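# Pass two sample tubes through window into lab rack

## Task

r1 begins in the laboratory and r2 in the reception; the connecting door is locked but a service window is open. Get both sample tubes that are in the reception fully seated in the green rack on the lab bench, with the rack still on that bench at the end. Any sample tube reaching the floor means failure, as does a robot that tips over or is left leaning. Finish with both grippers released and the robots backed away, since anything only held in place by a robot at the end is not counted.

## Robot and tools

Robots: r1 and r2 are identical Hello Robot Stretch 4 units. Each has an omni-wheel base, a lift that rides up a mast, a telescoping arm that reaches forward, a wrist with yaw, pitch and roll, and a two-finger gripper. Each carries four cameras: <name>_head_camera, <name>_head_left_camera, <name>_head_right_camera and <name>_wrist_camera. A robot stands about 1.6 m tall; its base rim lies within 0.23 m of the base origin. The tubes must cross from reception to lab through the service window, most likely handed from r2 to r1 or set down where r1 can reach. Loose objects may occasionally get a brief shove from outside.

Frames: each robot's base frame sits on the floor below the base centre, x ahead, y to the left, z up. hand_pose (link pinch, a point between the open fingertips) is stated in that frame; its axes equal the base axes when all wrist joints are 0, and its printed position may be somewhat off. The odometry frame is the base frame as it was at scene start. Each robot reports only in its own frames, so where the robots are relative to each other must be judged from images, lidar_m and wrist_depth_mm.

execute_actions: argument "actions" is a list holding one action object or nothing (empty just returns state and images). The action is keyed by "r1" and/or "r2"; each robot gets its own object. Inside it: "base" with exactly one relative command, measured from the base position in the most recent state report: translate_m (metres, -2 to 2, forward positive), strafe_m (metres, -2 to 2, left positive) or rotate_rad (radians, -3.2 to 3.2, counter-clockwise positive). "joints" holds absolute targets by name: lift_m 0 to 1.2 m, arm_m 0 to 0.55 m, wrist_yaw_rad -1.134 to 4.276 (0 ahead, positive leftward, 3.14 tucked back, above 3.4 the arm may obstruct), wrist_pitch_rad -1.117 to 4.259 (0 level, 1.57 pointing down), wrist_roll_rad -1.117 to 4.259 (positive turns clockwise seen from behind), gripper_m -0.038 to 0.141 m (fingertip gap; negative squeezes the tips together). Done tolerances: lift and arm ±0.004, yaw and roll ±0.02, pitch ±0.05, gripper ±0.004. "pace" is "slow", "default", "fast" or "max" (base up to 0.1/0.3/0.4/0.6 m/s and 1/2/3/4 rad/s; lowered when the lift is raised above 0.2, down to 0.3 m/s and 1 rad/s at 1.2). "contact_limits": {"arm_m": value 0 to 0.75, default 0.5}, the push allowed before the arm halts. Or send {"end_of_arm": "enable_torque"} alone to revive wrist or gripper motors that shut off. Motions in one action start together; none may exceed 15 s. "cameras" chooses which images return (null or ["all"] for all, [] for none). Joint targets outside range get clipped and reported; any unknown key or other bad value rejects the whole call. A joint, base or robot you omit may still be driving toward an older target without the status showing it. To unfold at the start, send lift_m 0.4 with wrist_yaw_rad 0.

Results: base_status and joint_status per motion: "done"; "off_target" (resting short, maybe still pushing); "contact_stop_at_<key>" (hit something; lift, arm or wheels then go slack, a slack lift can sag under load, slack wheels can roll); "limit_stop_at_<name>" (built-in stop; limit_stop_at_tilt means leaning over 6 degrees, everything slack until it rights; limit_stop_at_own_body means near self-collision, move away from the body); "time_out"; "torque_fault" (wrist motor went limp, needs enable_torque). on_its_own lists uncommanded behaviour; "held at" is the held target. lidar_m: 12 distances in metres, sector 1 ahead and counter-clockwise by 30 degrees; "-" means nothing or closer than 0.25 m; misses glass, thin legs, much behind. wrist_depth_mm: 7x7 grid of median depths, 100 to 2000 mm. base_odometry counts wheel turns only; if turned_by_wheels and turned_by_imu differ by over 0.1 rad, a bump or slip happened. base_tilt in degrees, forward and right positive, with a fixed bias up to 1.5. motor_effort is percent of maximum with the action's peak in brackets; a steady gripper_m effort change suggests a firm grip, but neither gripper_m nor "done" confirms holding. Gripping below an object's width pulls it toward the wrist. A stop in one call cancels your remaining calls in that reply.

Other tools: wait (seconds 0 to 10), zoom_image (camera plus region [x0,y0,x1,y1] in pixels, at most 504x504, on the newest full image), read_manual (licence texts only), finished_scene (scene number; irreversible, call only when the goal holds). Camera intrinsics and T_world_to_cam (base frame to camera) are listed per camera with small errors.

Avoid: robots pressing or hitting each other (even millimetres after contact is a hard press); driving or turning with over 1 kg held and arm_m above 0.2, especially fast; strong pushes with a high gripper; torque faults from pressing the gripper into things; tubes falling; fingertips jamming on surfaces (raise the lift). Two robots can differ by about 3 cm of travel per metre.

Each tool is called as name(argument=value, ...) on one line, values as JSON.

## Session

execute_actions(actions=[])

Scene clock: 0.00 s.
r1.base_odometry: x=+0.000 y=+0.000 heading=+0.000 (m, m, rad; r1's odometry frame)
r1.turned_by_wheels: +0.000 (rad since the last result)
r1.turned_by_imu: +0.000 (rad since the last result)
r1.base_tilt: forward=-0.1 right=-0.4 (deg)
r1.lidar_m: 2.07 2.05 0.82 0.79 3.32 1.16 0.94 1.04 1.06 1.44 1.37 1.46
r1.base_status: not commanded
r1.joint_positions: lift_m=+0.229 arm_m=+0.002 wrist_yaw_rad=+3.209 wrist_pitch_rad=+0.000 wrist_roll_rad=+0.006 gripper_m=+0.057
r1.joint_status: not commanded
r1.motor_effort: lift_m=+19 arm_m=+0 wrist_yaw_rad=+1 wrist_pitch_rad=-8 wrist_roll_rad=-1 gripper_m=-2 wheel_0=-1 wheel_1=+0 wheel_2=+0 (%)
r1.hand_pose: x=-0.1209 y=+0.0678 z=+0.4069 quat_wxyz=(-0.034, +0.000, +0.003, +0.999) (m; r1's base frame)
r1.wrist_depth_mm: - 139 139 - - 1661 1808 / - 106 138 1182 1366 1618 1808 / - 110 138 1281 1430 1618 1863 / - 122 142 1308 1430 1618 1808 / 198 1078 1205 1308 1430 1576 1863 / 216 1098 205 1281 195 1499 1464 / 215 1042 1025 144 1042 917 1025
r2.base_odometry: x=+0.000 y=+0.000 heading=+0.000 (m, m, rad; r2's odometry frame)
r2.turned_by_wheels: +0.000 (rad since the last result)
r2.turned_by_imu: +0.000 (rad since the last result)
r2.base_tilt: forward=+0.9 right=-0.1 (deg)
r2.lidar_m: 1.22 1.19 1.19 0.94 0.95 0.95 1.36 1.51 0.95 1.30 2.93 1.54
r2.base_status: not commanded
r2.joint_positions: lift_m=+0.277 arm_m=+0.000 wrist_yaw_rad=+3.095 wrist_pitch_rad=+0.016 wrist_roll_rad=+0.005 gripper_m=+0.057
r2.joint_status: not commanded
r2.motor_effort: lift_m=+20 arm_m=-1 wrist_yaw_rad=+0 wrist_pitch_rad=-7 wrist_roll_rad=-1 gripper_m=-4 wheel_0=+0 wheel_1=+1 wheel_2=+0 (%)
r2.hand_pose: x=-0.1136 y=+0.1009 z=+0.4508 quat_wxyz=(+0.023, -0.008, +0.002, +1.000) (m; r2's base frame)
r2.wrist_depth_mm: - 138 - - - - 931 / - 136 - - 1921 1060 904 / - 124 181 - 1464 1160 917 / 106 138 229 - 1618 1182 917 / 137 - - - 1618 1182 917 / 1537 1808 209 1756 192 1160 931 / 1118 1118 1078 145 1138 1025 946
pictures: r1_head_camera, r1_head_left_camera, r1_head_right_camera, r1_wrist_camera, r2_head_camera, r2_head_left_camera, r2_head_right_camera, r2_wrist_camera
camera_calibration (this result's frames):
r1_wrist_camera: T_world_to_cam=[[-0.0825497, 0.995431, -0.0479789, -0.0498673], [0.0140149, -0.0469789, -0.998798, 0.467321], [-0.996488, -0.0831229, -0.0100728, 0.112582], [0, 0, 0, 1]] pos_world=[0.10152, 0.0809518, 0.4655]
r2_wrist_camera: T_world_to_cam=[[0.0422795, 0.998976, -0.0160757, -0.0889496], [0.00490901, -0.0162976, -0.999855, 0.513123], [-0.999094, 0.0421945, -0.00559305, 0.108979], [0, 0, 0, 1]] pos_world=[0.110122, 0.092623, 0.512228]
Images, in order (width x height): r1_head_camera 420x560, r1_head_left_camera 420x672, r1_head_right_camera 420x672, r1_wrist_camera 616x392, r2_head_camera 420x560, r2_head_left_camera 420x672, r2_head_right_camera 420x672, r2_wrist_camera 616x392.

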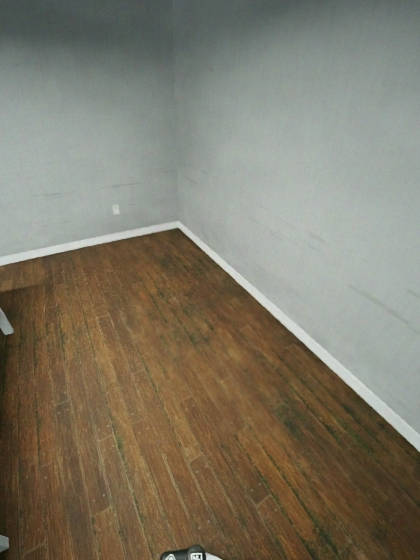

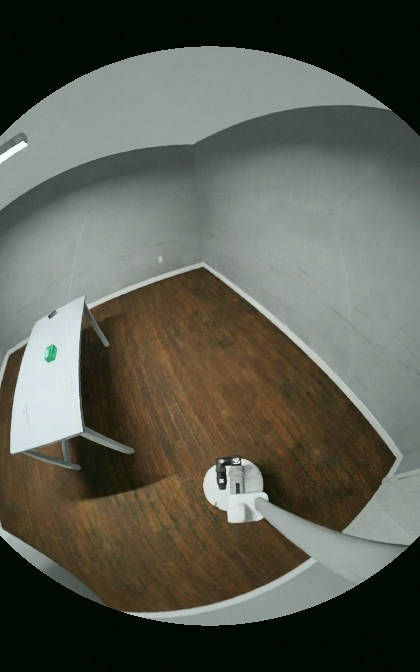

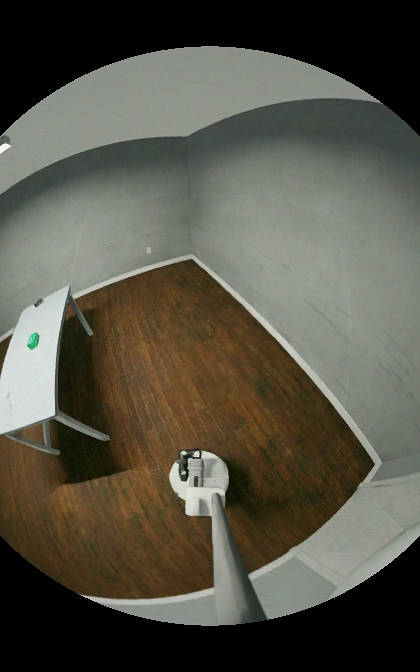

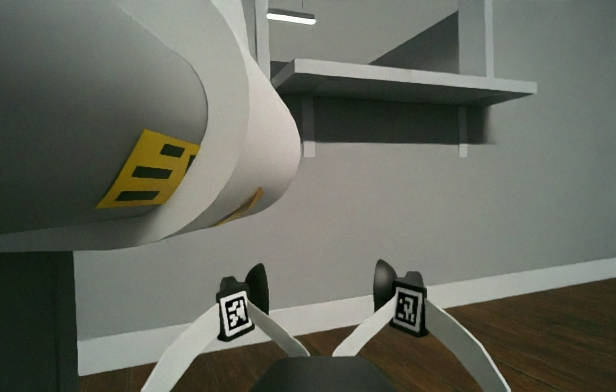

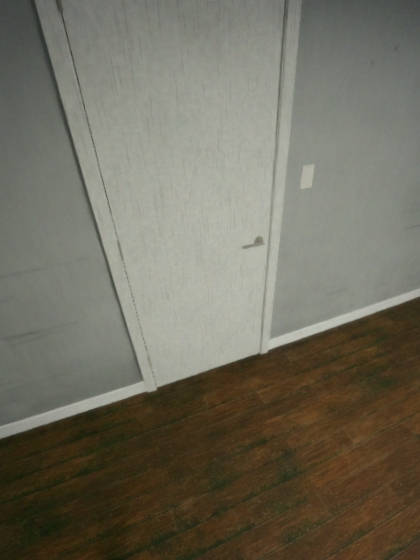

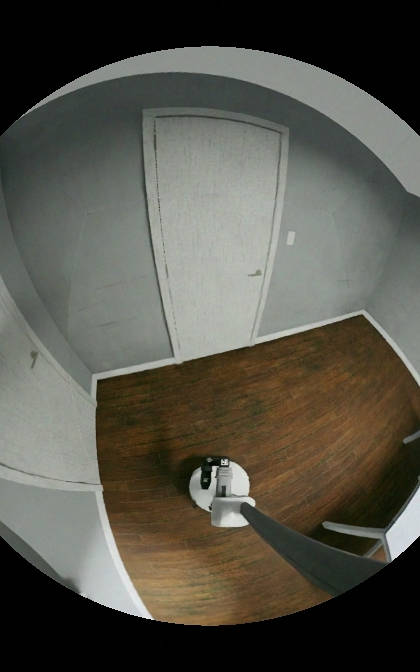

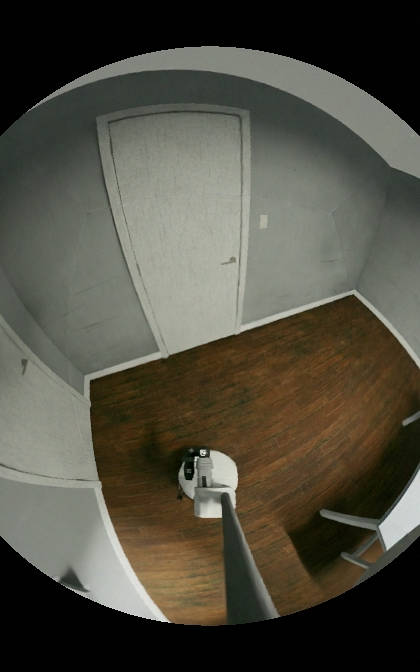

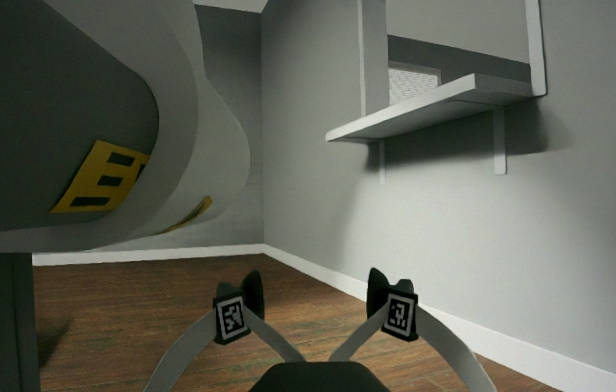

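Similar layout. r1 turns to the window behind; r2 turns to its table.

execute_actions(actions=[{"r1":{"joints":{"lift_m":0.6},"base":{"rotate_rad":3.05}},"r2":{"joints":{"lift_m":0.9,"wrist_yaw_rad":0},"base":{"rotate_rad":-2.0}}}], cameras=["r1_head_camera","r1_head_left_camera","r2_head_camera","r2_head_left_camera"])

Scene clock: 5.53 s.
r1.base_odometry: x=+0.000 y=+0.000 heading=+3.049 (m, m, rad; r1's odometry frame)
r1.turned_by_wheels: +3.049 (rad since the last result)
r1.turned_by_imu: +3.022 (rad since the last result)
r1.base_tilt: forward=+0.0 right=-0.2 (deg)
r1.lidar_m: 0.92 1.03 1.02 1.41 1.38 1.43 1.90 3.23 0.92 0.80 3.33 1.28
r1.base_status: done
r1.joint_positions: lift_m=+0.600 arm_m=+0.002 wrist_yaw_rad=+3.209 wrist_pitch_rad=+0.000 wrist_roll_rad=+0.006 gripper_m=+0.057
r1.joint_status: all done
r1.motor_effort: lift_m=+22(20) arm_m=-1(0) wrist_yaw_rad=+0(1) wrist_pitch_rad=-8(8) wrist_roll_rad=-1(1) gripper_m=-2(4) wheel_0=-3(12) wheel_1=-6(10) wheel_2=-1(10) (%)
r1.hand_pose: x=-0.1209 y=+0.0678 z=+0.7781 quat_wxyz=(-0.034, +0.000, +0.003, +0.999) (m; r1's base frame)
r1.wrist_depth_mm: - 139 138 - - 1618 1308 / - 106 138 - - 1618 1336 / - 110 138 - - 1661 1336 / - 122 142 - - 1618 1336 / 198 - - - - 1661 1336 / 216 - 205 - 195 1618 1336 / 216 - 1863 144 1863 1499 1366
r2.base_odometry: x=+0.000 y=+0.000 heading=-2.000 (m, m, rad; r2's odometry frame)
r2.turned_by_wheels: -2.000 (rad since the last result)
r2.turned_by_imu: -1.978 (rad since the last result)
r2.base_tilt: forward=+0.9 right=-0.2 (deg)
r2.lidar_m: 0.97 1.50 2.52 1.37 1.19 1.22 1.11 0.93 0.95 0.92 1.66 1.27
r2.base_status: done
r2.joint_positions: lift_m=+0.900 arm_m=+0.000 wrist_yaw_rad=+0.000 wrist_pitch_rad=+0.016 wrist_roll_rad=+0.005 gripper_m=+0.057
r2.joint_status: all done
r2.motor_effort: lift_m=+24(28) arm_m=-1(1) wrist_yaw_rad=-1(7) wrist_pitch_rad=-6(6) wrist_roll_rad=-2(1) gripper_m=-1(4) wheel_0=+2(9) wheel_1=+2(12) wheel_2=+0(7) (%)
r2.hand_pose: x=+0.4590 y=-0.0873 z=+1.0732 quat_wxyz=(+1.000, +0.002, +0.008, +0.000) (m; r2's base frame)
r2.wrist_depth_mm: - - - - - - - / - - - - - - - / - - - - - - - / - - - - - - - / - - - - - - - / - - 209 1255 192 - - / - - 1008 144 946 - -
pictures: r1_head_camera, r1_head_left_camera, r2_head_camera, r2_head_left_camera
Images, in order (width x height): r1_head_camera 420x560, r1_head_left_camera 420x672, r2_head_camera 420x560, r2_head_left_camera 420x672.

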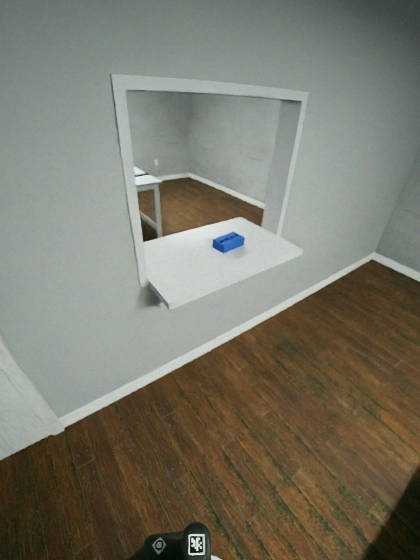

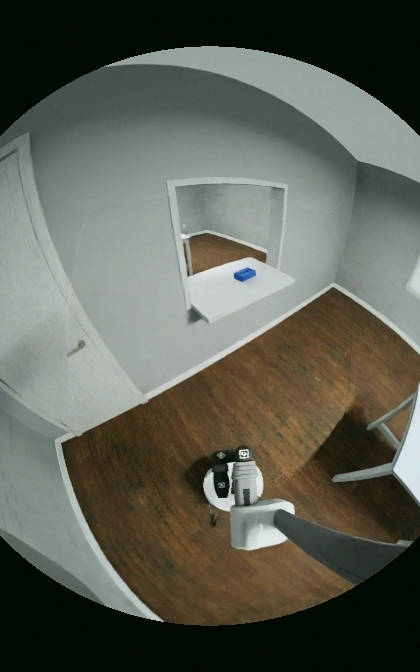

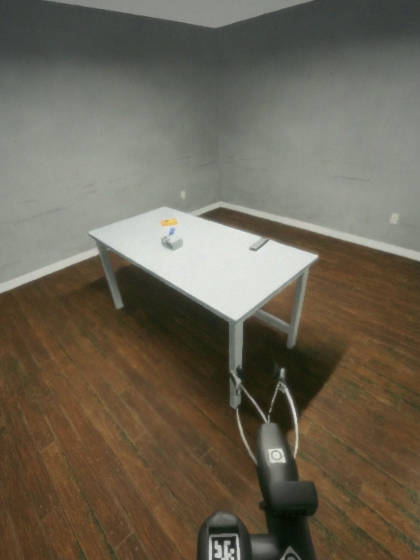

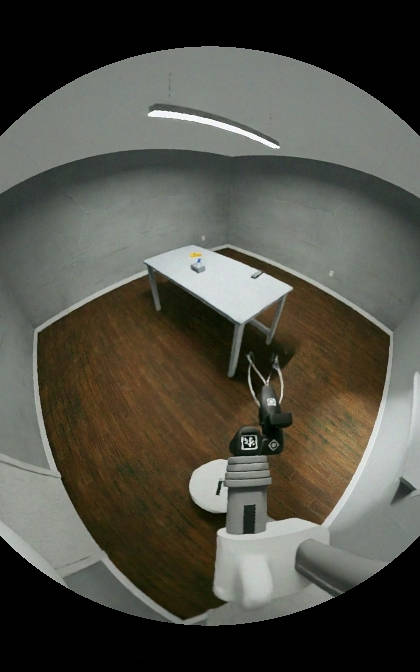

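execute_actions(actions=[{"r1":{"joints":{"lift_m":1.15,"wrist_yaw_rad":0,"wrist_pitch_rad":0.7,"gripper_m":0.14},"base":{"rotate_rad":0.576}},"r2":{"joints":{"lift_m":0.72,"gripper_m":0.05},"base":{"rotate_rad":-0.77}}}], cameras=[])

execute_actions(actions=[{"r1":{"base":{"strafe_m":-0.785}},"r2":{"base":{"strafe_m":1.40}}}], cameras=[])

execute_actions(actions=[{"r1":{"base":{"translate_m":0.18},"joints":{"arm_m":0.15}},"r2":{"base":{"translate_m":0.3}}}], cameras=["r1_head_left_camera","r1_wrist_camera","r2_head_camera","r2_wrist_camera"])

Scene clock: 18.77 s.
r1.base_odometry: x=+0.000 y=+0.000 heading=-2.659 (m, m, rad; r1's odometry frame)
r1.turned_by_wheels: +0.575 (rad since the last result)
r1.turned_by_imu: +0.568 (rad since the last result)
r1.base_tilt: forward=-0.2 right=-0.4 (deg)
r1.lidar_m: 1.04 1.06 1.45 1.38 1.41 2.00 3.28 0.83 0.83 3.34 1.21 0.94
r1.base_status: done
r1.joint_positions: lift_m=+1.150 arm_m=+0.002 wrist_yaw_rad=+0.000 wrist_pitch_rad=+0.702 wrist_roll_rad=+0.006 gripper_m=+0.140
r1.joint_status: all done
r1.motor_effort: lift_m=+21(22) arm_m=+0(0) wrist_yaw_rad=+0(4) wrist_pitch_rad=-6(6) wrist_roll_rad=-1(3) gripper_m=-1(2) wheel_0=-4(7) wheel_1=-8(13) wheel_2=-3(10) (%)
r1.hand_pose: x=+0.3932 y=-0.0873 z=+1.1418 quat_wxyz=(+0.939, +0.003, +0.344, -0.001) (m; r1's base frame)
r1.wrist_depth_mm: 778 778 788 798 798 - - / 842 854 866 866 878 1060 1078 / 946 946 976 976 976 904 878 / 1060 1060 1078 1098 1078 1078 798 / 1205 1205 1205 1255 1255 1229 1281 / 1430 1336 1308 1397 1397 198 1430 / 1397 1397 1366 145 1336 1308 1336
r2.base_odometry: x=+0.000 y=+0.000 heading=-2.769 (m, m, rad; r2's odometry frame)
r2.turned_by_wheels: -0.769 (rad since the last result)
r2.turned_by_imu: -0.762 (rad since the last result)
r2.base_tilt: forward=+0.9 right=-0.2 (deg)
r2.lidar_m: 3.48 0.95 1.07 3.31 1.73 1.28 1.20 1.30 1.01 0.93 0.95 1.10
r2.base_status: done
r2.joint_positions: lift_m=+0.720 arm_m=+0.000 wrist_yaw_rad=+0.000 wrist_pitch_rad=+0.016 wrist_roll_rad=+0.005 gripper_m=+0.050
r2.joint_status: all done
r2.motor_effort: lift_m=+15(21) arm_m=-1(1) wrist_yaw_rad=+0(1) wrist_pitch_rad=-6(5) wrist_roll_rad=+0(0) gripper_m=-4(4) wheel_0=+3(8) wheel_1=+3(9) wheel_2=+2(8) (%)
r2.hand_pose: x=+0.4589 y=-0.0875 z=+0.8939 quat_wxyz=(+1.000, +0.002, +0.008, +0.000) (m; r2's base frame)
r2.wrist_depth_mm: - - - - - - 1366 / - - - - - - 1336 / - - - - - - 1366 / - - - - - - 1397 / - - - - - - 1281 / - - 211 - 195 - 1366 / - - 1983 146 - 1661 1397
pictures: none
No camera images: the call's "cameras" was empty. Leave "cameras" out to get every camera's image.

Scene clock: 24.77 s.
r1.base_odometry: x=-0.364 y=+0.695 heading=-2.659 (m, m, rad; r1's odometry frame)
r1.turned_by_wheels: +0.000 (rad since the last result)
r1.turned_by_imu: -0.002 (rad since the last result)
r1.base_tilt: forward=-0.2 right=-0.4 (deg)
r1.lidar_m: 0.82 0.87 1.44 2.17 2.25 0.57 0.53 0.55 2.63 2.55 1.50 0.86
r1.base_status: done
r1.joint_positions: lift_m=+1.150 arm_m=+0.002 wrist_yaw_rad=+0.000 wrist_pitch_rad=+0.702 wrist_roll_rad=+0.006 gripper_m=+0.140
r1.joint_status: not commanded
r1.motor_effort: lift_m=+21(21) arm_m=+0(0) wrist_yaw_rad=+0(0) wrist_pitch_rad=-6(6) wrist_roll_rad=+0(1) gripper_m=+0(1) wheel_0=+1(12) wheel_1=-5(14) wheel_2=+0(3) (%)
r1.hand_pose: x=+0.3932 y=-0.0874 z=+1.1418 quat_wxyz=(+0.939, +0.003, +0.344, -0.001) (m; r1's base frame)
r1.wrist_depth_mm: 788 - - - - - 798 / 878 1098 1205 1160 1138 1008 891 / 960 960 946 931 917 891 991 / 1098 842 820 809 820 809 1118 / 1255 1229 1229 1255 1255 1229 1255 / 1464 1366 1366 1397 1366 198 1397 / 1430 1366 1397 145 1366 1336 1336
r2.base_odometry: x=+0.510 y=-1.304 heading=-2.769 (m, m, rad; r2's odometry frame)
r2.turned_by_wheels: +0.000 (rad since the last result)
r2.turned_by_imu: +0.001 (rad since the last result)
r2.base_tilt: forward=+0.9 right=-0.1 (deg)
r2.lidar_m: 0.75 0.80 1.96 1.89 1.71 1.25 1.19 1.25 1.74 2.23 1.03 0.79
r2.base_status: done
r2.joint_positions: lift_m=+0.720 arm_m=+0.000 wrist_yaw_rad=+0.000 wrist_pitch_rad=+0.016 wrist_roll_rad=+0.005 gripper_m=+0.050
r2.joint_status: not commanded
r2.motor_effort: lift_m=+16(16) arm_m=-1(2) wrist_yaw_rad=+0(1) wrist_pitch_rad=-5(5) wrist_roll_rad=-1(2) gripper_m=-1(5) wheel_0=-3(11) wheel_1=+3(12) wheel_2=+0(2) (%)
r2.hand_pose: x=+0.4589 y=-0.0875 z=+0.8938 quat_wxyz=(+1.000, +0.002, +0.008, +0.000) (m; r2's base frame)
r2.wrist_depth_mm: - - - - - - - / - - - - - - - / - - - - - - - / - - - - - - - / - - - - 1281 1229 - / 640 654 211 654 195 609 585 / 597 591 580 146 564 544 559
pictures: none
No camera images: the call's "cameras" was empty. Leave "cameras" out to get every camera's image.

Scene clock: 27.23 s.
r1.base_odometry: x=-0.523 y=+0.612 heading=-2.659 (m, m, rad; r1's odometry frame)
r1.turned_by_wheels: +0.001 (rad since the last result)
r1.turned_by_imu: -0.001 (rad since the last result)
r1.base_tilt: forward=+0.0 right=-0.2 (deg)
r1.lidar_m: 0.65 0.67 1.24 2.16 2.23 3.09 0.71 0.75 2.60 2.55 1.26 0.68
r1.base_status: done
r1.joint_positions: lift_m=+1.150 arm_m=+0.149 wrist_yaw_rad=+0.000 wrist_pitch_rad=+0.702 wrist_roll_rad=+0.006 gripper_m=+0.140
r1.joint_status: all done
r1.motor_effort: lift_m=+21(21) arm_m=+8(9) wrist_yaw_rad=+1(0) wrist_pitch_rad=-6(6) wrist_roll_rad=+1(2) gripper_m=+0(0) wheel_0=+3(9) wheel_1=+8(12) wheel_2=-2(12) (%)
r1.hand_pose: x=+0.5397 y=-0.0874 z=+1.1418 quat_wxyz=(+0.939, +0.003, +0.344, -0.001) (m; r1's base frame)
r1.wrist_depth_mm: - - - - - - - / - - - - - - - / 691 - 946 931 917 904 699 / 683 809 788 741 715 750 707 / 715 691 676 668 661 647 647 / 609 574 564 591 580 198 564 / 569 564 569 145 549 1060 1078
r2.base_odometry: x=+0.230 y=-1.413 heading=-2.769 (m, m, rad; r2's odometry frame)
r2.turned_by_wheels: +0.000 (rad since the last result)
r2.turned_by_imu: -0.001 (rad since the last result)
r2.base_tilt: forward=+0.9 right=-0.1 (deg)
r2.lidar_m: 0.44 0.47 0.70 1.89 2.00 1.56 1.50 1.58 2.18 2.18 0.65 0.48
r2.base_status: done
r2.joint_positions: lift_m=+0.720 arm_m=+0.000 wrist_yaw_rad=+0.000 wrist_pitch_rad=+0.016 wrist_roll_rad=+0.005 gripper_m=+0.050
r2.joint_status: not commanded
r2.motor_effort: lift_m=+16(16) arm_m=-1(1) wrist_yaw_rad=+0(0) wrist_pitch_rad=-6(6) wrist_roll_rad=-2(1) gripper_m=-2(4) wheel_0=+4(7) wheel_1=+4(10) wheel_2=-1(11) (%)
r2.hand_pose: x=+0.4589 y=-0.0874 z=+0.8938 quat_wxyz=(+1.000, +0.002, +0.008, +0.000) (m; r2's base frame)
r2.wrist_depth_mm: - - - - - - - / - - - - - - - / - - - - - - - / - - - - - - - / - - - - - - - / 640 654 211 554 195 615 591 / 445 424 399 147 421 379 413
pictures: r1_head_left_camera, r1_wrist_camera, r2_head_camera, r2_wrist_camera
camera_calibration (this result's frames):
r1_wrist_camera: T_world_to_cam=[[-0.0193373, -0.998733, -0.0464507, -0.0157839], [-0.653381, 0.0477896, -0.755519, 1.27553], [0.756782, 0.0157403, -0.653478, 0.56239], [0, 0, 0, 1]] pos_world=[0.407498, -0.0855733, 1.33047]
r2_wrist_camera: T_world_to_cam=[[0.00462837, -0.99986, -0.0160737, -0.0754121], [-0.00566832, 0.0160473, -0.999855, 0.957856], [0.999973, 0.00471881, -0.00559325, -0.229312], [0, 0, 0, 1]] pos_world=[0.235085, -0.0896905, 0.955222]
Images, in order (width x height): r1_head_left_camera 420x672, r1_wrist_camera 616x392, r2_head_camera 420x560, r2_wrist_camera 616x392.

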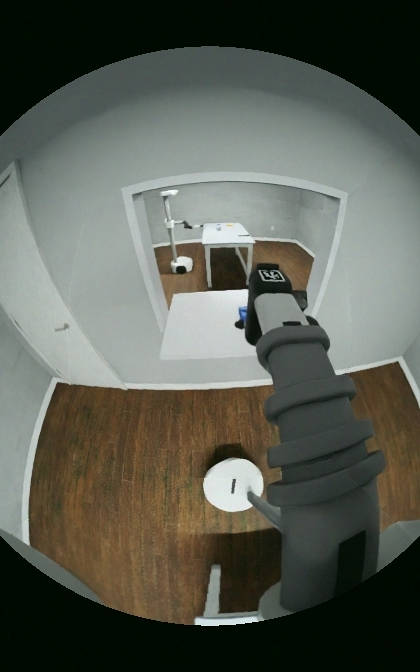

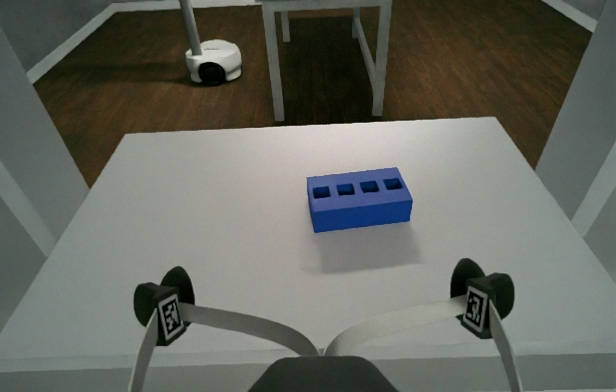

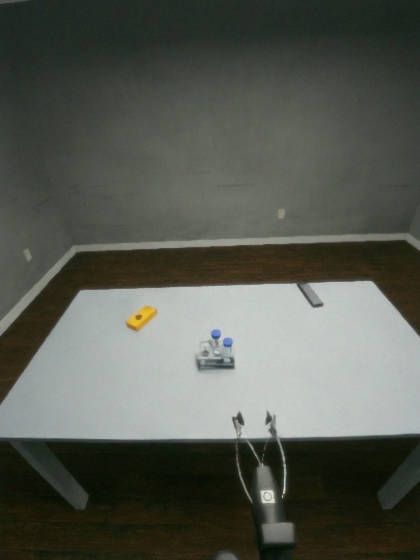

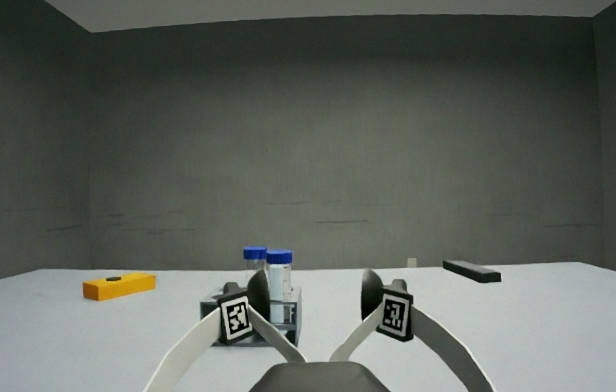

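execute_actions(actions=[{"r2":{"base":{"strafe_m":0.042},"joints":{"lift_m":0.684,"arm_m":0.2},"pace":"slow"}}], cameras=["r2_wrist_camera"])

Scene clock: 34.37 s.
r1.base_odometry: x=-0.523 y=+0.612 heading=-2.659 (m, m, rad; r1's odometry frame)
r1.turned_by_wheels: +0.000 (rad since the last result)
r1.turned_by_imu: -0.002 (rad since the last result)
r1.base_tilt: forward=-0.2 right=-0.2 (deg)
r1.lidar_m: 0.64 0.67 1.27 2.16 2.25 3.09 0.70 0.75 2.61 2.55 1.26 0.66
r1.base_status: not commanded
r1.joint_positions: lift_m=+1.150 arm_m=+0.149 wrist_yaw_rad=+0.000 wrist_pitch_rad=+0.702 wrist_roll_rad=+0.006 gripper_m=+0.140
r1.joint_status: not commanded
r1.motor_effort: lift_m=+21(21) arm_m=+9(8) wrist_yaw_rad=+1(2) wrist_pitch_rad=-6(5) wrist_roll_rad=+2(1) gripper_m=+1(1) wheel_0=+2(2) wheel_1=+8(8) wheel_2=-2(2) (%)
r1.hand_pose: x=+0.5397 y=-0.0874 z=+1.1418 quat_wxyz=(+0.939, +0.003, +0.344, -0.001) (m; r1's base frame)
r1.wrist_depth_mm: - - - - - - - / - - - - - - - / 691 - 946 931 904 891 699 / 676 809 788 741 715 759 699 / 715 683 683 668 661 647 647 / 609 574 564 591 580 197 569 / 569 564 569 145 549 1060 1078
r2.base_odometry: x=+0.245 y=-1.452 heading=-2.769 (m, m, rad; r2's odometry frame)
r2.turned_by_wheels: +0.000 (rad since the last result)
r2.turned_by_imu: -0.001 (rad since the last result)
r2.base_tilt: forward=+0.8 right=-0.2 (deg)
r2.lidar_m: 0.46 0.49 0.69 1.85 1.97 1.55 1.50 1.56 2.20 2.21 0.66 0.48
r2.base_status: done
r2.joint_positions: lift_m=+0.684 arm_m=+0.199 wrist_yaw_rad=+0.000 wrist_pitch_rad=+0.016 wrist_roll_rad=+0.005 gripper_m=+0.050
r2.joint_status: all done
r2.motor_effort: lift_m=+15(15) arm_m=+5(6) wrist_yaw_rad=+0(0) wrist_pitch_rad=-5(5) wrist_roll_rad=+0(3) gripper_m=-2(4) wheel_0=-5(7) wheel_1=+5(9) wheel_2=+0(2) (%)
r2.hand_pose: x=+0.6585 y=-0.0874 z=+0.8579 quat_wxyz=(+1.000, +0.002, +0.008, +0.000) (m; r2's base frame)
r2.wrist_depth_mm: - - - - - - - / - - - - - - - / - - - - - - - / - - - - - - - / - - - 741 - - - / 504 521 210 293 195 492 473 / 357 342 281 147 336 303 338
pictures: r2_wrist_camera
camera_calibration (this result's frames):
r2_wrist_camera: T_world_to_cam=[[0.00463073, -0.99986, -0.0160737, -0.0769136], [-0.00566834, 0.0160474, -0.999855, 0.923093], [0.999973, 0.00472117, -0.00559323, -0.429082], [0, 0, 0, 1]] pos_world=[0.434659, -0.0896904, 0.919323]
Images, in order (width x height): r2_wrist_camera 616x392.

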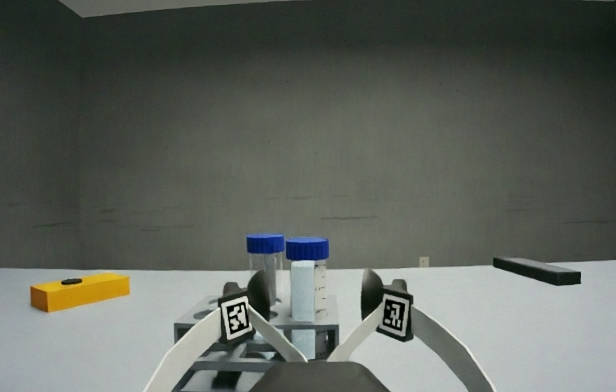

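execute_actions(actions=[{"r2":{"base":{"strafe_m":0.005},"joints":{"lift_m":0.682,"arm_m":0.295},"pace":"slow"}}], cameras=["r2_wrist_camera"])

Scene clock: 40.07 s.
r1.base_odometry: x=-0.523 y=+0.612 heading=-2.659 (m, m, rad; r1's odometry frame)
r1.turned_by_wheels: +0.000 (rad since the last result)
r1.turned_by_imu: -0.001 (rad since the last result)
r1.base_tilt: forward=-0.2 right=-0.3 (deg)
r1.lidar_m: 0.64 0.68 1.26 2.17 2.26 3.08 0.72 0.75 2.62 2.53 1.25 0.67
r1.base_status: not commanded
r1.joint_positions: lift_m=+1.150 arm_m=+0.149 wrist_yaw_rad=+0.000 wrist_pitch_rad=+0.702 wrist_roll_rad=+0.006 gripper_m=+0.140
r1.joint_status: not commanded
r1.motor_effort: lift_m=+22(21) arm_m=+8(9) wrist_yaw_rad=+0(0) wrist_pitch_rad=-7(6) wrist_roll_rad=+1(1) gripper_m=-1(1) wheel_0=+3(3) wheel_1=+8(8) wheel_2=-2(2) (%)
r1.hand_pose: x=+0.5397 y=-0.0874 z=+1.1418 quat_wxyz=(+0.939, +0.003, +0.344, -0.001) (m; r1's base frame)
r1.wrist_depth_mm: - - - - - - - / - - - - - - - / 691 - 946 931 904 904 707 / 683 809 788 741 715 750 707 / 715 691 676 668 654 654 647 / 609 574 574 591 580 198 569 / 569 564 569 144 549 1078 1078
r2.base_odometry: x=+0.247 y=-1.456 heading=-2.769 (m, m, rad; r2's odometry frame)
r2.turned_by_wheels: +0.000 (rad since the last result)
r2.turned_by_imu: -0.001 (rad since the last result)
r2.base_tilt: forward=+0.8 right=-0.1 (deg)
r2.lidar_m: 0.45 0.47 0.70 1.84 1.95 1.54 1.51 1.57 2.21 2.23 0.65 0.48
r2.base_status: done
r2.joint_positions: lift_m=+0.682 arm_m=+0.294 wrist_yaw_rad=+0.000 wrist_pitch_rad=+0.016 wrist_roll_rad=+0.005 gripper_m=+0.050
r2.joint_status: all done
r2.motor_effort: lift_m=+15(15) arm_m=+5(1) wrist_yaw_rad=+0(0) wrist_pitch_rad=-5(5) wrist_roll_rad=+0(0) gripper_m=-3(4) wheel_0=-4(8) wheel_1=+4(8) wheel_2=+1(1) (%)
r2.hand_pose: x=+0.7535 y=-0.0874 z=+0.8559 quat_wxyz=(+1.000, +0.002, +0.008, +0.000) (m; r2's base frame)
r2.wrist_depth_mm: - - - - - - - / - - - - - - - / - - - - - - - / - - - - - - - / - - - - - - - / 455 517 210 204 195 484 466 / 353 312 193 146 330 301 330
pictures: r2_wrist_camera
camera_calibration (this result's frames):
r2_wrist_camera: T_world_to_cam=[[0.00462591, -0.99986, -0.0160738, -0.0773835], [-0.00566817, 0.0160475, -0.999855, 0.921622], [0.999973, 0.00471635, -0.00559314, -0.524077], [0, 0, 0, 1]] pos_world=[0.529644, -0.0896907, 0.917314]
Images, in order (width x height): r2_wrist_camera 616x392.

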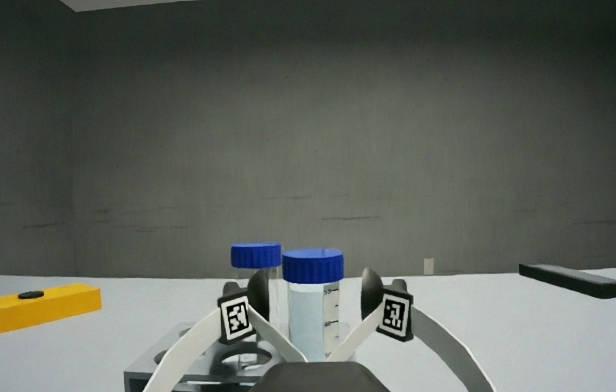

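execute_actions(actions=[{"r2":{"joints":{"gripper_m":0.008}}}], cameras=[])

execute_actions(actions=[{"r2":{"joints":{"lift_m":0.80},"pace":"slow"}}], cameras=["r2_wrist_camera"])

execute_actions(actions=[{"r2":{"joints":{"lift_m":0.95,"arm_m":0.0},"base":{"rotate_rad":-1.57},"pace":"slow"}}], cameras=["r2_wrist_camera","r2_head_camera"])

Scene clock: 44.40 s.
r1.base_odometry: x=-0.523 y=+0.612 heading=-2.659 (m, m, rad; r1's odometry frame)
r1.turned_by_wheels: +0.000 (rad since the last result)
r1.turned_by_imu: -0.001 (rad since the last result)
r1.base_tilt: forward=+0.0 right=-0.3 (deg)
r1.lidar_m: 0.64 0.67 1.25 2.17 2.26 3.08 0.72 0.74 2.62 2.56 1.26 0.66
r1.base_status: not commanded
r1.joint_positions: lift_m=+1.150 arm_m=+0.149 wrist_yaw_rad=+0.000 wrist_pitch_rad=+0.702 wrist_roll_rad=+0.006 gripper_m=+0.140
r1.joint_status: not commanded
r1.motor_effort: lift_m=+21(21) arm_m=+9(9) wrist_yaw_rad=+1(1) wrist_pitch_rad=-7(6) wrist_roll_rad=+3(1) gripper_m=+0(1) wheel_0=+2(2) wheel_1=+8(8) wheel_2=-2(2) (%)
r1.hand_pose: x=+0.5397 y=-0.0874 z=+1.1418 quat_wxyz=(+0.939, +0.003, +0.344, -0.001) (m; r1's base frame)
r1.wrist_depth_mm: - - - - - - - / - - - - - - - / 691 - 946 917 917 891 707 / 691 798 788 741 715 750 699 / 723 691 683 668 661 647 647 / 609 580 569 585 585 198 569 / 569 564 569 145 549 1060 1060
r2.base_odometry: x=+0.247 y=-1.456 heading=-2.769 (m, m, rad; r2's odometry frame)
r2.turned_by_wheels: +0.000 (rad since the last result)
r2.turned_by_imu: -0.001 (rad since the last result)
r2.base_tilt: forward=+1.0 right=-0.1 (deg)
r2.lidar_m: 0.46 0.49 0.70 1.85 1.95 1.58 1.49 1.58 2.19 2.22 0.65 0.49
r2.base_status: not commanded
r2.joint_positions: lift_m=+0.682 arm_m=+0.294 wrist_yaw_rad=+0.000 wrist_pitch_rad=+0.016 wrist_roll_rad=+0.005 gripper_m=+0.008
r2.joint_status: all done
r2.motor_effort: lift_m=+15(15) arm_m=+5(5) wrist_yaw_rad=-1(0) wrist_pitch_rad=-6(6) wrist_roll_rad=-1(1) gripper_m=-13(12) wheel_0=-4(4) wheel_1=+4(4) wheel_2=+0(0) (%)
r2.hand_pose: x=+0.7535 y=-0.0874 z=+0.8559 quat_wxyz=(+1.000, +0.002, +0.008, +0.000) (m; r2's base frame)
r2.wrist_depth_mm: - - - - - - - / - - - - - - - / - - - - - - - / - - - - - - - / - - - 250 - - - / 455 517 259 197 188 480 462 / 351 322 192 193 329 304 329
pictures: none
No camera images: the call's "cameras" was empty. Leave "cameras" out to get every camera's image.

Scene clock: 46.23 s.
r1.base_odometry: x=-0.523 y=+0.612 heading=-2.659 (m, m, rad; r1's odometry frame)
r1.turned_by_wheels: +0.000 (rad since the last result)
r1.turned_by_imu: +0.000 (rad since the last result)
r1.base_tilt: forward=+0.1 right=-0.4 (deg)
r1.lidar_m: 0.63 0.70 1.24 2.18 2.25 3.09 0.70 0.73 2.63 2.56 1.26 0.69
r1.base_status: not commanded
r1.joint_positions: lift_m=+1.150 arm_m=+0.149 wrist_yaw_rad=+0.000 wrist_pitch_rad=+0.702 wrist_roll_rad=+0.006 gripper_m=+0.140
r1.joint_status: not commanded
r1.motor_effort: lift_m=+21(21) arm_m=+9(8) wrist_yaw_rad=+1(1) wrist_pitch_rad=-6(6) wrist_roll_rad=+2(2) gripper_m=+0(1) wheel_0=+2(2) wheel_1=+8(8) wheel_2=-2(2) (%)
r1.hand_pose: x=+0.5397 y=-0.0874 z=+1.1418 quat_wxyz=(+0.939, +0.003, +0.344, -0.001) (m; r1's base frame)
r1.wrist_depth_mm: - - - - - - - / - - - - - - - / 691 - 946 931 904 891 699 / 691 809 788 750 715 759 707 / 715 691 683 668 668 647 640 / 609 574 564 591 580 197 569 / 569 564 569 145 549 1060 1060
r2.base_odometry: x=+0.247 y=-1.456 heading=-2.769 (m, m, rad; r2's odometry frame)
r2.turned_by_wheels: +0.000 (rad since the last result)
r2.turned_by_imu: +0.000 (rad since the last result)
r2.base_tilt: forward=+0.9 right=-0.3 (deg)
r2.lidar_m: 0.45 0.48 0.70 1.84 1.94 1.56 1.49 1.56 2.20 2.22 0.65 0.49
r2.base_status: not commanded
r2.joint_positions: lift_m=+0.800 arm_m=+0.294 wrist_yaw_rad=+0.000 wrist_pitch_rad=+0.017 wrist_roll_rad=+0.005 gripper_m=+0.008
r2.joint_status: all done
r2.motor_effort: lift_m=+25(26) arm_m=+5(5) wrist_yaw_rad=+0(0) wrist_pitch_rad=-6(6) wrist_roll_rad=-1(2) gripper_m=-12(15) wheel_0=-4(4) wheel_1=+4(4) wheel_2=+0(0) (%)
r2.hand_pose: x=+0.7535 y=-0.0874 z=+0.9730 quat_wxyz=(+1.000, +0.002, +0.008, +0.000) (m; r2's base frame)
r2.wrist_depth_mm: - - - - - - - / - - - - - - - / - - - - - - - / - - - - - - - / - - - - - - - / - - - 197 188 - - / 615 591 554 194 585 530 554
pictures: r2_wrist_camera
camera_calibration (this result's frames):
r2_wrist_camera: T_world_to_cam=[[0.00461987, -0.99986, -0.0160755, -0.0754954], [-0.00606067, 0.0160473, -0.999853, 1.03898], [0.999971, 0.00471662, -0.00598568, -0.523064], [0, 0, 0, 1]] pos_world=[0.529694, -0.0896907, 1.03449]
Images, in order (width x height): r2_wrist_camera 616x392.

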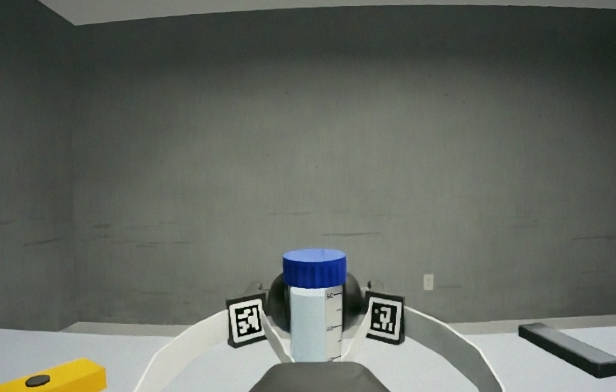

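Scene clock: 50.47 s.
r1.base_odometry: x=-0.523 y=+0.612 heading=-2.659 (m, m, rad; r1's odometry frame)
r1.turned_by_wheels: +0.000 (rad since the last result)
r1.turned_by_imu: -0.001 (rad since the last result)
r1.base_tilt: forward=-0.1 right=-0.2 (deg)
r1.lidar_m: 0.64 0.67 1.24 2.17 2.27 3.09 0.70 0.75 2.63 2.55 1.26 0.67
r1.base_status: not commanded
r1.joint_positions: lift_m=+1.150 arm_m=+0.149 wrist_yaw_rad=+0.000 wrist_pitch_rad=+0.702 wrist_roll_rad=+0.006 gripper_m=+0.140
r1.joint_status: not commanded
r1.motor_effort: lift_m=+21(21) arm_m=+8(8) wrist_yaw_rad=+1(1) wrist_pitch_rad=-6(6) wrist_roll_rad=+2(1) gripper_m=+0(1) wheel_0=+3(3) wheel_1=+8(8) wheel_2=-2(2) (%)
r1.hand_pose: x=+0.5397 y=-0.0874 z=+1.1418 quat_wxyz=(+0.939, +0.003, +0.344, -0.001) (m; r1's base frame)
r1.wrist_depth_mm: - - - - - - - / - - - - - - - / 691 - 946 931 904 904 699 / 691 798 788 741 715 750 699 / 715 683 683 668 661 654 647 / 615 574 569 591 585 198 569 / 569 564 569 144 549 1078 1060
r2.base_odometry: x=+0.247 y=-1.456 heading=+1.945 (m, m, rad; r2's odometry frame)
r2.turned_by_wheels: -1.569 (rad since the last result)
r2.turned_by_imu: -1.552 (rad since the last result)
r2.base_tilt: forward=+0.8 right=+0.0 (deg)
r2.lidar_m: 2.24 0.66 0.48 0.44 0.47 0.70 1.85 1.95 1.56 1.50 1.56 2.18
r2.base_status: done
r2.joint_positions: lift_m=+0.950 arm_m=+0.001 wrist_yaw_rad=+0.000 wrist_pitch_rad=+0.017 wrist_roll_rad=+0.005 gripper_m=+0.008
r2.joint_status: all done
r2.motor_effort: lift_m=+25(27) arm_m=-5(8) wrist_yaw_rad=+0(1) wrist_pitch_rad=-7(6) wrist_roll_rad=-3(1) gripper_m=-11(13) wheel_0=+5(8) wheel_1=+4(11) wheel_2=+3(7) (%)
r2.hand_pose: x=+0.4602 y=-0.0874 z=+1.1230 quat_wxyz=(+1.000, +0.002, +0.008, +0.000) (m; r2's base frame)
r2.wrist_depth_mm: - - - - - - - / - - - - - - - / - - - - - - - / - - - - - - - / - - - - - - - / - - - 196 187 - - / - - - 194 - - -
pictures: r2_head_camera, r2_wrist_camera
camera_calibration (this result's frames):
r2_wrist_camera: T_world_to_cam=[[0.00457486, -0.99986, -0.0160741, -0.0717226], [-0.00620377, 0.0160456, -0.999852, 1.18722], [0.99997, 0.0046739, -0.0061295, -0.228714], [0, 0, 0, 1]] pos_world=[0.2364, -0.0896933, 1.18449]
Images, in order (width x height): r2_head_camera 420x560, r2_wrist_camera 616x392.

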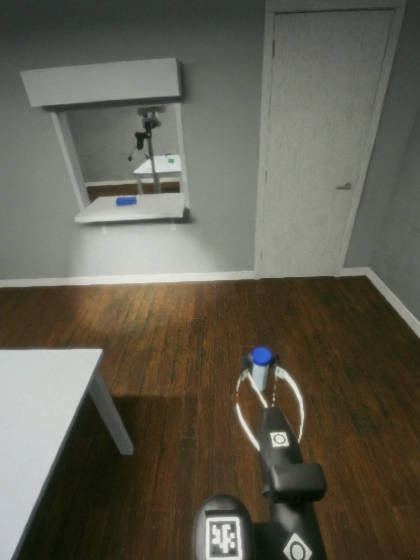

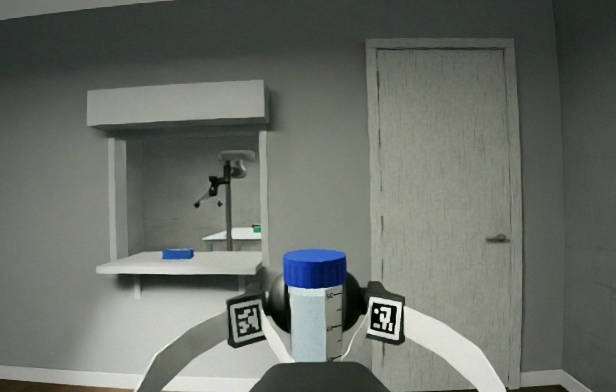

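execute_actions(actions=[{"r2":{"base":{"translate_m":1.3},"joints":{"lift_m":0.95}}}], cameras=[])

execute_actions(actions=[{"r2":{"base":{"strafe_m":0.74}}}], cameras=["r2_head_camera","r1_wrist_camera"])

Scene clock: 60.47 s.
r1.base_odometry: x=-0.523 y=+0.612 heading=-2.659 (m, m, rad; r1's odometry frame)
r1.turned_by_wheels: +0.000 (rad since the last result)
r1.turned_by_imu: -0.002 (rad since the last result)
r1.base_tilt: forward=-0.1 right=-0.4 (deg)
r1.lidar_m: 0.65 0.69 1.26 2.17 2.26 3.09 0.70 0.73 2.62 2.55 1.26 0.67
r1.base_status: not commanded
r1.joint_positions: lift_m=+1.150 arm_m=+0.149 wrist_yaw_rad=+0.000 wrist_pitch_rad=+0.702 wrist_roll_rad=+0.006 gripper_m=+0.140
r1.joint_status: not commanded
r1.motor_effort: lift_m=+21(21) arm_m=+8(8) wrist_yaw_rad=+1(0) wrist_pitch_rad=-6(6) wrist_roll_rad=+0(2) gripper_m=-1(1) wheel_0=+2(2) wheel_1=+8(9) wheel_2=-2(2) (%)
r1.hand_pose: x=+0.5397 y=-0.0874 z=+1.1418 quat_wxyz=(+0.939, +0.003, +0.344, -0.001) (m; r1's base frame)
r1.wrist_depth_mm: - - - - - - - / - - - - - - - / 691 - 946 931 917 891 699 / 683 798 788 741 715 759 699 / 715 691 683 668 661 647 654 / 615 574 569 585 580 197 569 / 569 564 569 144 549 1060 1078
r2.base_odometry: x=-0.229 y=-0.247 heading=+1.946 (m, m, rad; r2's odometry frame)
r2.turned_by_wheels: +0.001 (rad since the last result)
r2.turned_by_imu: -0.006 (rad since the last result)
r2.base_tilt: forward=+0.9 right=-0.2 (deg)
r2.lidar_m: 0.97 0.95 1.33 3.19 0.64 0.68 1.92 2.14 1.56 1.49 1.50 1.15
r2.base_status: done
r2.joint_positions: lift_m=+0.950 arm_m=+0.001 wrist_yaw_rad=+0.000 wrist_pitch_rad=+0.017 wrist_roll_rad=+0.005 gripper_m=+0.008
r2.joint_status: all done
r2.motor_effort: lift_m=+24(26) arm_m=-5(5) wrist_yaw_rad=+0(0) wrist_pitch_rad=-8(7) wrist_roll_rad=+0(2) gripper_m=-11(13) wheel_0=+4(8) wheel_1=+4(7) wheel_2=+0(12) (%)
r2.hand_pose: x=+0.4602 y=-0.0874 z=+1.1231 quat_wxyz=(+1.000, +0.002, +0.008, +0.000) (m; r2's base frame)
r2.wrist_depth_mm: 917 917 904 904 891 866 878 / - - 904 917 891 878 878 / - - 917 917 891 891 866 / - - 917 904 904 878 854 / - - 917 904 904 854 866 / 1098 1229 931 197 188 866 854 / 842 778 931 193 891 866 866
pictures: none
No camera images: the call's "cameras" was empty. Leave "cameras" out to get every camera's image.

Scene clock: 64.27 s.
r1.base_odometry: x=-0.523 y=+0.612 heading=-2.659 (m, m, rad; r1's odometry frame)
r1.turned_by_wheels: +0.000 (rad since the last result)
r1.turned_by_imu: -0.001 (rad since the last result)
r1.base_tilt: forward=-0.1 right=-0.2 (deg)
r1.lidar_m: 0.63 0.70 1.25 2.17 2.24 3.10 0.70 0.75 2.61 2.53 1.27 0.67
r1.base_status: not commanded
r1.joint_positions: lift_m=+1.150 arm_m=+0.149 wrist_yaw_rad=+0.000 wrist_pitch_rad=+0.702 wrist_roll_rad=+0.006 gripper_m=+0.140
r1.joint_status: not commanded
r1.motor_effort: lift_m=+22(21) arm_m=+8(8) wrist_yaw_rad=+1(0) wrist_pitch_rad=-6(6) wrist_roll_rad=+0(1) gripper_m=+1(0) wheel_0=+2(3) wheel_1=+8(8) wheel_2=-2(2) (%)
r1.hand_pose: x=+0.5397 y=-0.0874 z=+1.1418 quat_wxyz=(+0.939, +0.003, +0.344, -0.001) (m; r1's base frame)
r1.wrist_depth_mm: - - - - - - - / - - - - - - - / 691 - 931 931 904 904 699 / 691 798 788 741 723 759 699 / 715 691 683 676 661 647 647 / 615 580 569 585 580 198 569 / 569 564 569 145 549 1078 1078
r2.base_odometry: x=-0.917 y=-0.518 heading=+1.946 (m, m, rad; r2's odometry frame)
r2.turned_by_wheels: +0.000 (rad since the last result)
r2.turned_by_imu: +0.001 (rad since the last result)
r2.base_tilt: forward=+0.8 right=-0.1 (deg)
r2.lidar_m: 0.90 0.95 1.69 2.45 0.63 0.47 0.44 0.48 2.34 2.23 1.59 0.94
r2.base_status: done
r2.joint_positions: lift_m=+0.950 arm_m=+0.001 wrist_yaw_rad=+0.000 wrist_pitch_rad=+0.017 wrist_roll_rad=+0.005 gripper_m=+0.008
r2.joint_status: not commanded
r2.motor_effort: lift_m=+24(24) arm_m=-4(4) wrist_yaw_rad=+0(0) wrist_pitch_rad=-7(6) wrist_roll_rad=-1(2) gripper_m=-15(15) wheel_0=-2(10) wheel_1=+2(12) wheel_2=+0(0) (%)
r2.hand_pose: x=+0.4602 y=-0.0874 z=+1.1231 quat_wxyz=(+1.000, +0.002, +0.008, +0.000) (m; r2's base frame)
r2.wrist_depth_mm: 960 917 931 931 917 904 891 / 931 1008 - - - 904 891 / 931 1008 - - - 931 891 / 946 991 - - - 904 904 / 960 991 - - - 904 904 / 946 976 1008 196 187 917 904 / 946 788 750 193 768 723 891
pictures: r1_wrist_camera, r2_head_camera
camera_calibration (this result's frames):
r1_wrist_camera: T_world_to_cam=[[-0.0193373, -0.998733, -0.0464507, -0.0157839], [-0.653381, 0.0477896, -0.755519, 1.27553], [0.756782, 0.0157403, -0.653478, 0.56239], [0, 0, 0, 1]] pos_world=[0.407498, -0.0855733, 1.33047]
Images, in order (width x height): r1_wrist_camera 616x392, r2_head_camera 420x560.

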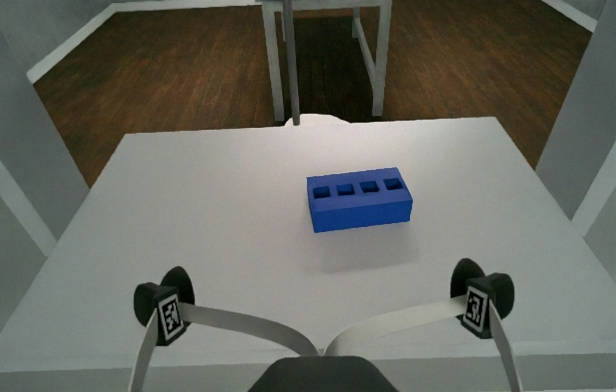

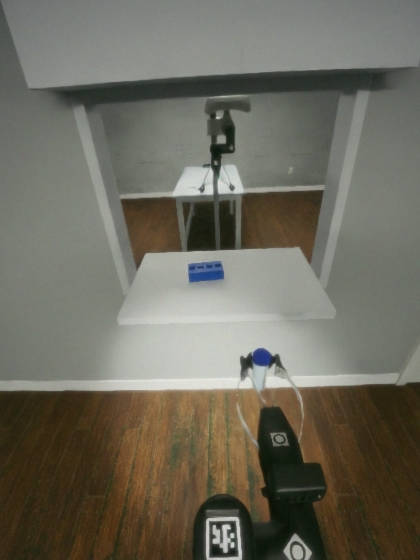

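execute_actions(actions=[{"r2":{"base":{"strafe_m":0.068}}}], cameras=[])

execute_actions(actions=[{"r2":{"base":{"translate_m":0.3},"joints":{"arm_m":0.33,"lift_m":0.88},"pace":"slow"}}], cameras=["r1_wrist_camera"])

zoom_image(camera="r1_wrist_camera", region=[220,60,470,260])

Scene clock: 69.73 s.
r1.base_odometry: x=-0.523 y=+0.612 heading=-2.659 (m, m, rad; r1's odometry frame)
r1.turned_by_wheels: +0.000 (rad since the last result)
r1.turned_by_imu: -0.001 (rad since the last result)
r1.base_tilt: forward=+0.0 right=-0.3 (deg)
r1.lidar_m: 0.64 0.67 1.22 2.16 2.26 3.10 0.70 0.77 2.61 2.55 1.27 0.69
r1.base_status: not commanded
r1.joint_positions: lift_m=+1.150 arm_m=+0.149 wrist_yaw_rad=+0.000 wrist_pitch_rad=+0.702 wrist_roll_rad=+0.006 gripper_m=+0.140
r1.joint_status: not commanded
r1.motor_effort: lift_m=+21(21) arm_m=+9(8) wrist_yaw_rad=+1(0) wrist_pitch_rad=-6(6) wrist_roll_rad=+0(3) gripper_m=-1(1) wheel_0=+2(3) wheel_1=+8(8) wheel_2=-2(2) (%)
r1.hand_pose: x=+0.5397 y=-0.0874 z=+1.1418 quat_wxyz=(+0.939, +0.003, +0.344, -0.001) (m; r1's base frame)
r1.wrist_depth_mm: - - - - - - - / - - - - - - - / 691 - 946 931 917 904 699 / 683 809 798 741 715 750 707 / 715 691 676 668 661 654 640 / 615 574 569 585 585 197 564 / 569 564 569 144 549 1078 1078
r2.base_odometry: x=-0.981 y=-0.543 heading=+1.946 (m, m, rad; r2's odometry frame)
r2.turned_by_wheels: +0.000 (rad since the last result)
r2.turned_by_imu: -0.001 (rad since the last result)
r2.base_tilt: forward=+0.9 right=-0.1 (deg)
r2.lidar_m: 0.91 0.97 1.68 2.38 2.50 0.47 0.44 0.48 2.38 2.32 1.61 0.95
r2.base_status: done
r2.joint_positions: lift_m=+0.950 arm_m=+0.001 wrist_yaw_rad=+0.000 wrist_pitch_rad=+0.017 wrist_roll_rad=+0.005 gripper_m=+0.008
r2.joint_status: not commanded
r2.motor_effort: lift_m=+24(24) arm_m=-5(5) wrist_yaw_rad=+0(0) wrist_pitch_rad=-7(7) wrist_roll_rad=-1(1) gripper_m=-15(15) wheel_0=-2(10) wheel_1=+2(13) wheel_2=+0(2) (%)
r2.hand_pose: x=+0.4602 y=-0.0874 z=+1.1231 quat_wxyz=(+1.000, +0.002, +0.008, +0.000) (m; r2's base frame)
r2.wrist_depth_mm: 946 917 931 917 917 904 891 / 960 946 - - - 1008 904 / 960 946 - - - - 891 / 946 946 - - - - 904 / 960 960 - - - - 891 / 931 946 1042 196 187 976 904 / 931 917 750 193 768 732 891
pictures: none
No camera images: the call's "cameras" was empty. Leave "cameras" out to get every camera's image.

Scene clock: 74.33 s.
r1.base_odometry: x=-0.523 y=+0.612 heading=-2.659 (m, m, rad; r1's odometry frame)
r1.turned_by_wheels: +0.000 (rad since the last result)
r1.turned_by_imu: -0.001 (rad since the last result)
r1.base_tilt: forward=-0.1 right=-0.4 (deg)
r1.lidar_m: 0.64 0.68 1.22 2.16 2.26 3.08 0.71 0.75 2.64 2.55 1.24 0.69
r1.base_status: not commanded
r1.joint_positions: lift_m=+1.150 arm_m=+0.149 wrist_yaw_rad=+0.000 wrist_pitch_rad=+0.702 wrist_roll_rad=+0.006 gripper_m=+0.140
r1.joint_status: not commanded
r1.motor_effort: lift_m=+22(21) arm_m=+8(8) wrist_yaw_rad=+1(1) wrist_pitch_rad=-6(7) wrist_roll_rad=+0(0) gripper_m=-1(0) wheel_0=+3(2) wheel_1=+8(8) wheel_2=-2(2) (%)
r1.hand_pose: x=+0.5397 y=-0.0874 z=+1.1418 quat_wxyz=(+0.939, +0.003, +0.344, -0.001) (m; r1's base frame)
r1.wrist_depth_mm: - - - 931 - - - / - - - - - - - / 691 - 946 931 917 891 699 / 691 809 798 741 715 750 699 / 715 691 683 668 661 654 640 / 609 574 569 591 585 197 569 / 564 564 569 144 554 1060 1078
r2.base_odometry: x=-1.091 y=-0.264 heading=+1.947 (m, m, rad; r2's odometry frame)
r2.turned_by_wheels: +0.000 (rad since the last result)
r2.turned_by_imu: -0.002 (rad since the last result)
r2.base_tilt: forward=+0.9 right=+0.0 (deg)
r2.lidar_m: 0.62 0.65 1.27 2.37 2.49 0.77 0.73 0.77 2.39 2.31 1.20 0.64
r2.base_status: done
r2.joint_positions: lift_m=+0.880 arm_m=+0.329 wrist_yaw_rad=+0.000 wrist_pitch_rad=+0.017 wrist_roll_rad=+0.005 gripper_m=+0.008
r2.joint_status: all done
r2.motor_effort: lift_m=+15(22) arm_m=+5(6) wrist_yaw_rad=+0(0) wrist_pitch_rad=-7(7) wrist_roll_rad=+2(0) gripper_m=-14(12) wheel_0=+4(7) wheel_1=+4(7) wheel_2=-2(8) (%)
r2.hand_pose: x=+0.7885 y=-0.0874 z=+1.0538 quat_wxyz=(+1.000, +0.002, +0.008, +0.000) (m; r2's base frame)
r2.wrist_depth_mm: - - - - - - - / - - - 1366 - - - / - - - - - - - / - - - - - - - / - - - - - - - / - - - 198 188 - - / - 627 597 195 621 580 621
pictures: r1_wrist_camera
camera_calibration (this result's frames):
r1_wrist_camera: T_world_to_cam=[[-0.0193373, -0.998733, -0.0464508, -0.0157838], [-0.653381, 0.0477896, -0.755519, 1.27553], [0.756782, 0.0157403, -0.653477, 0.56239], [0, 0, 0, 1]] pos_world=[0.407498, -0.0855733, 1.33047]
Images, in order (width x height): r1_wrist_camera 616x392.

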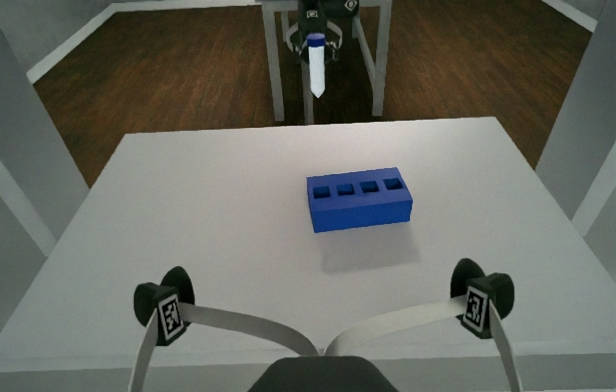

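Region (220, 60, 470, 260) of r1_wrist_camera's 616x392 image, scaled by 2.016; it fills the top 403 rows of this view, and the rest is white.

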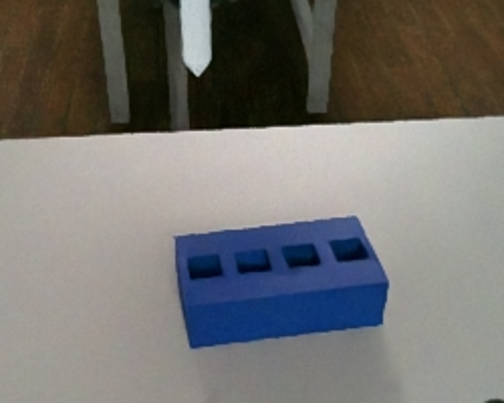

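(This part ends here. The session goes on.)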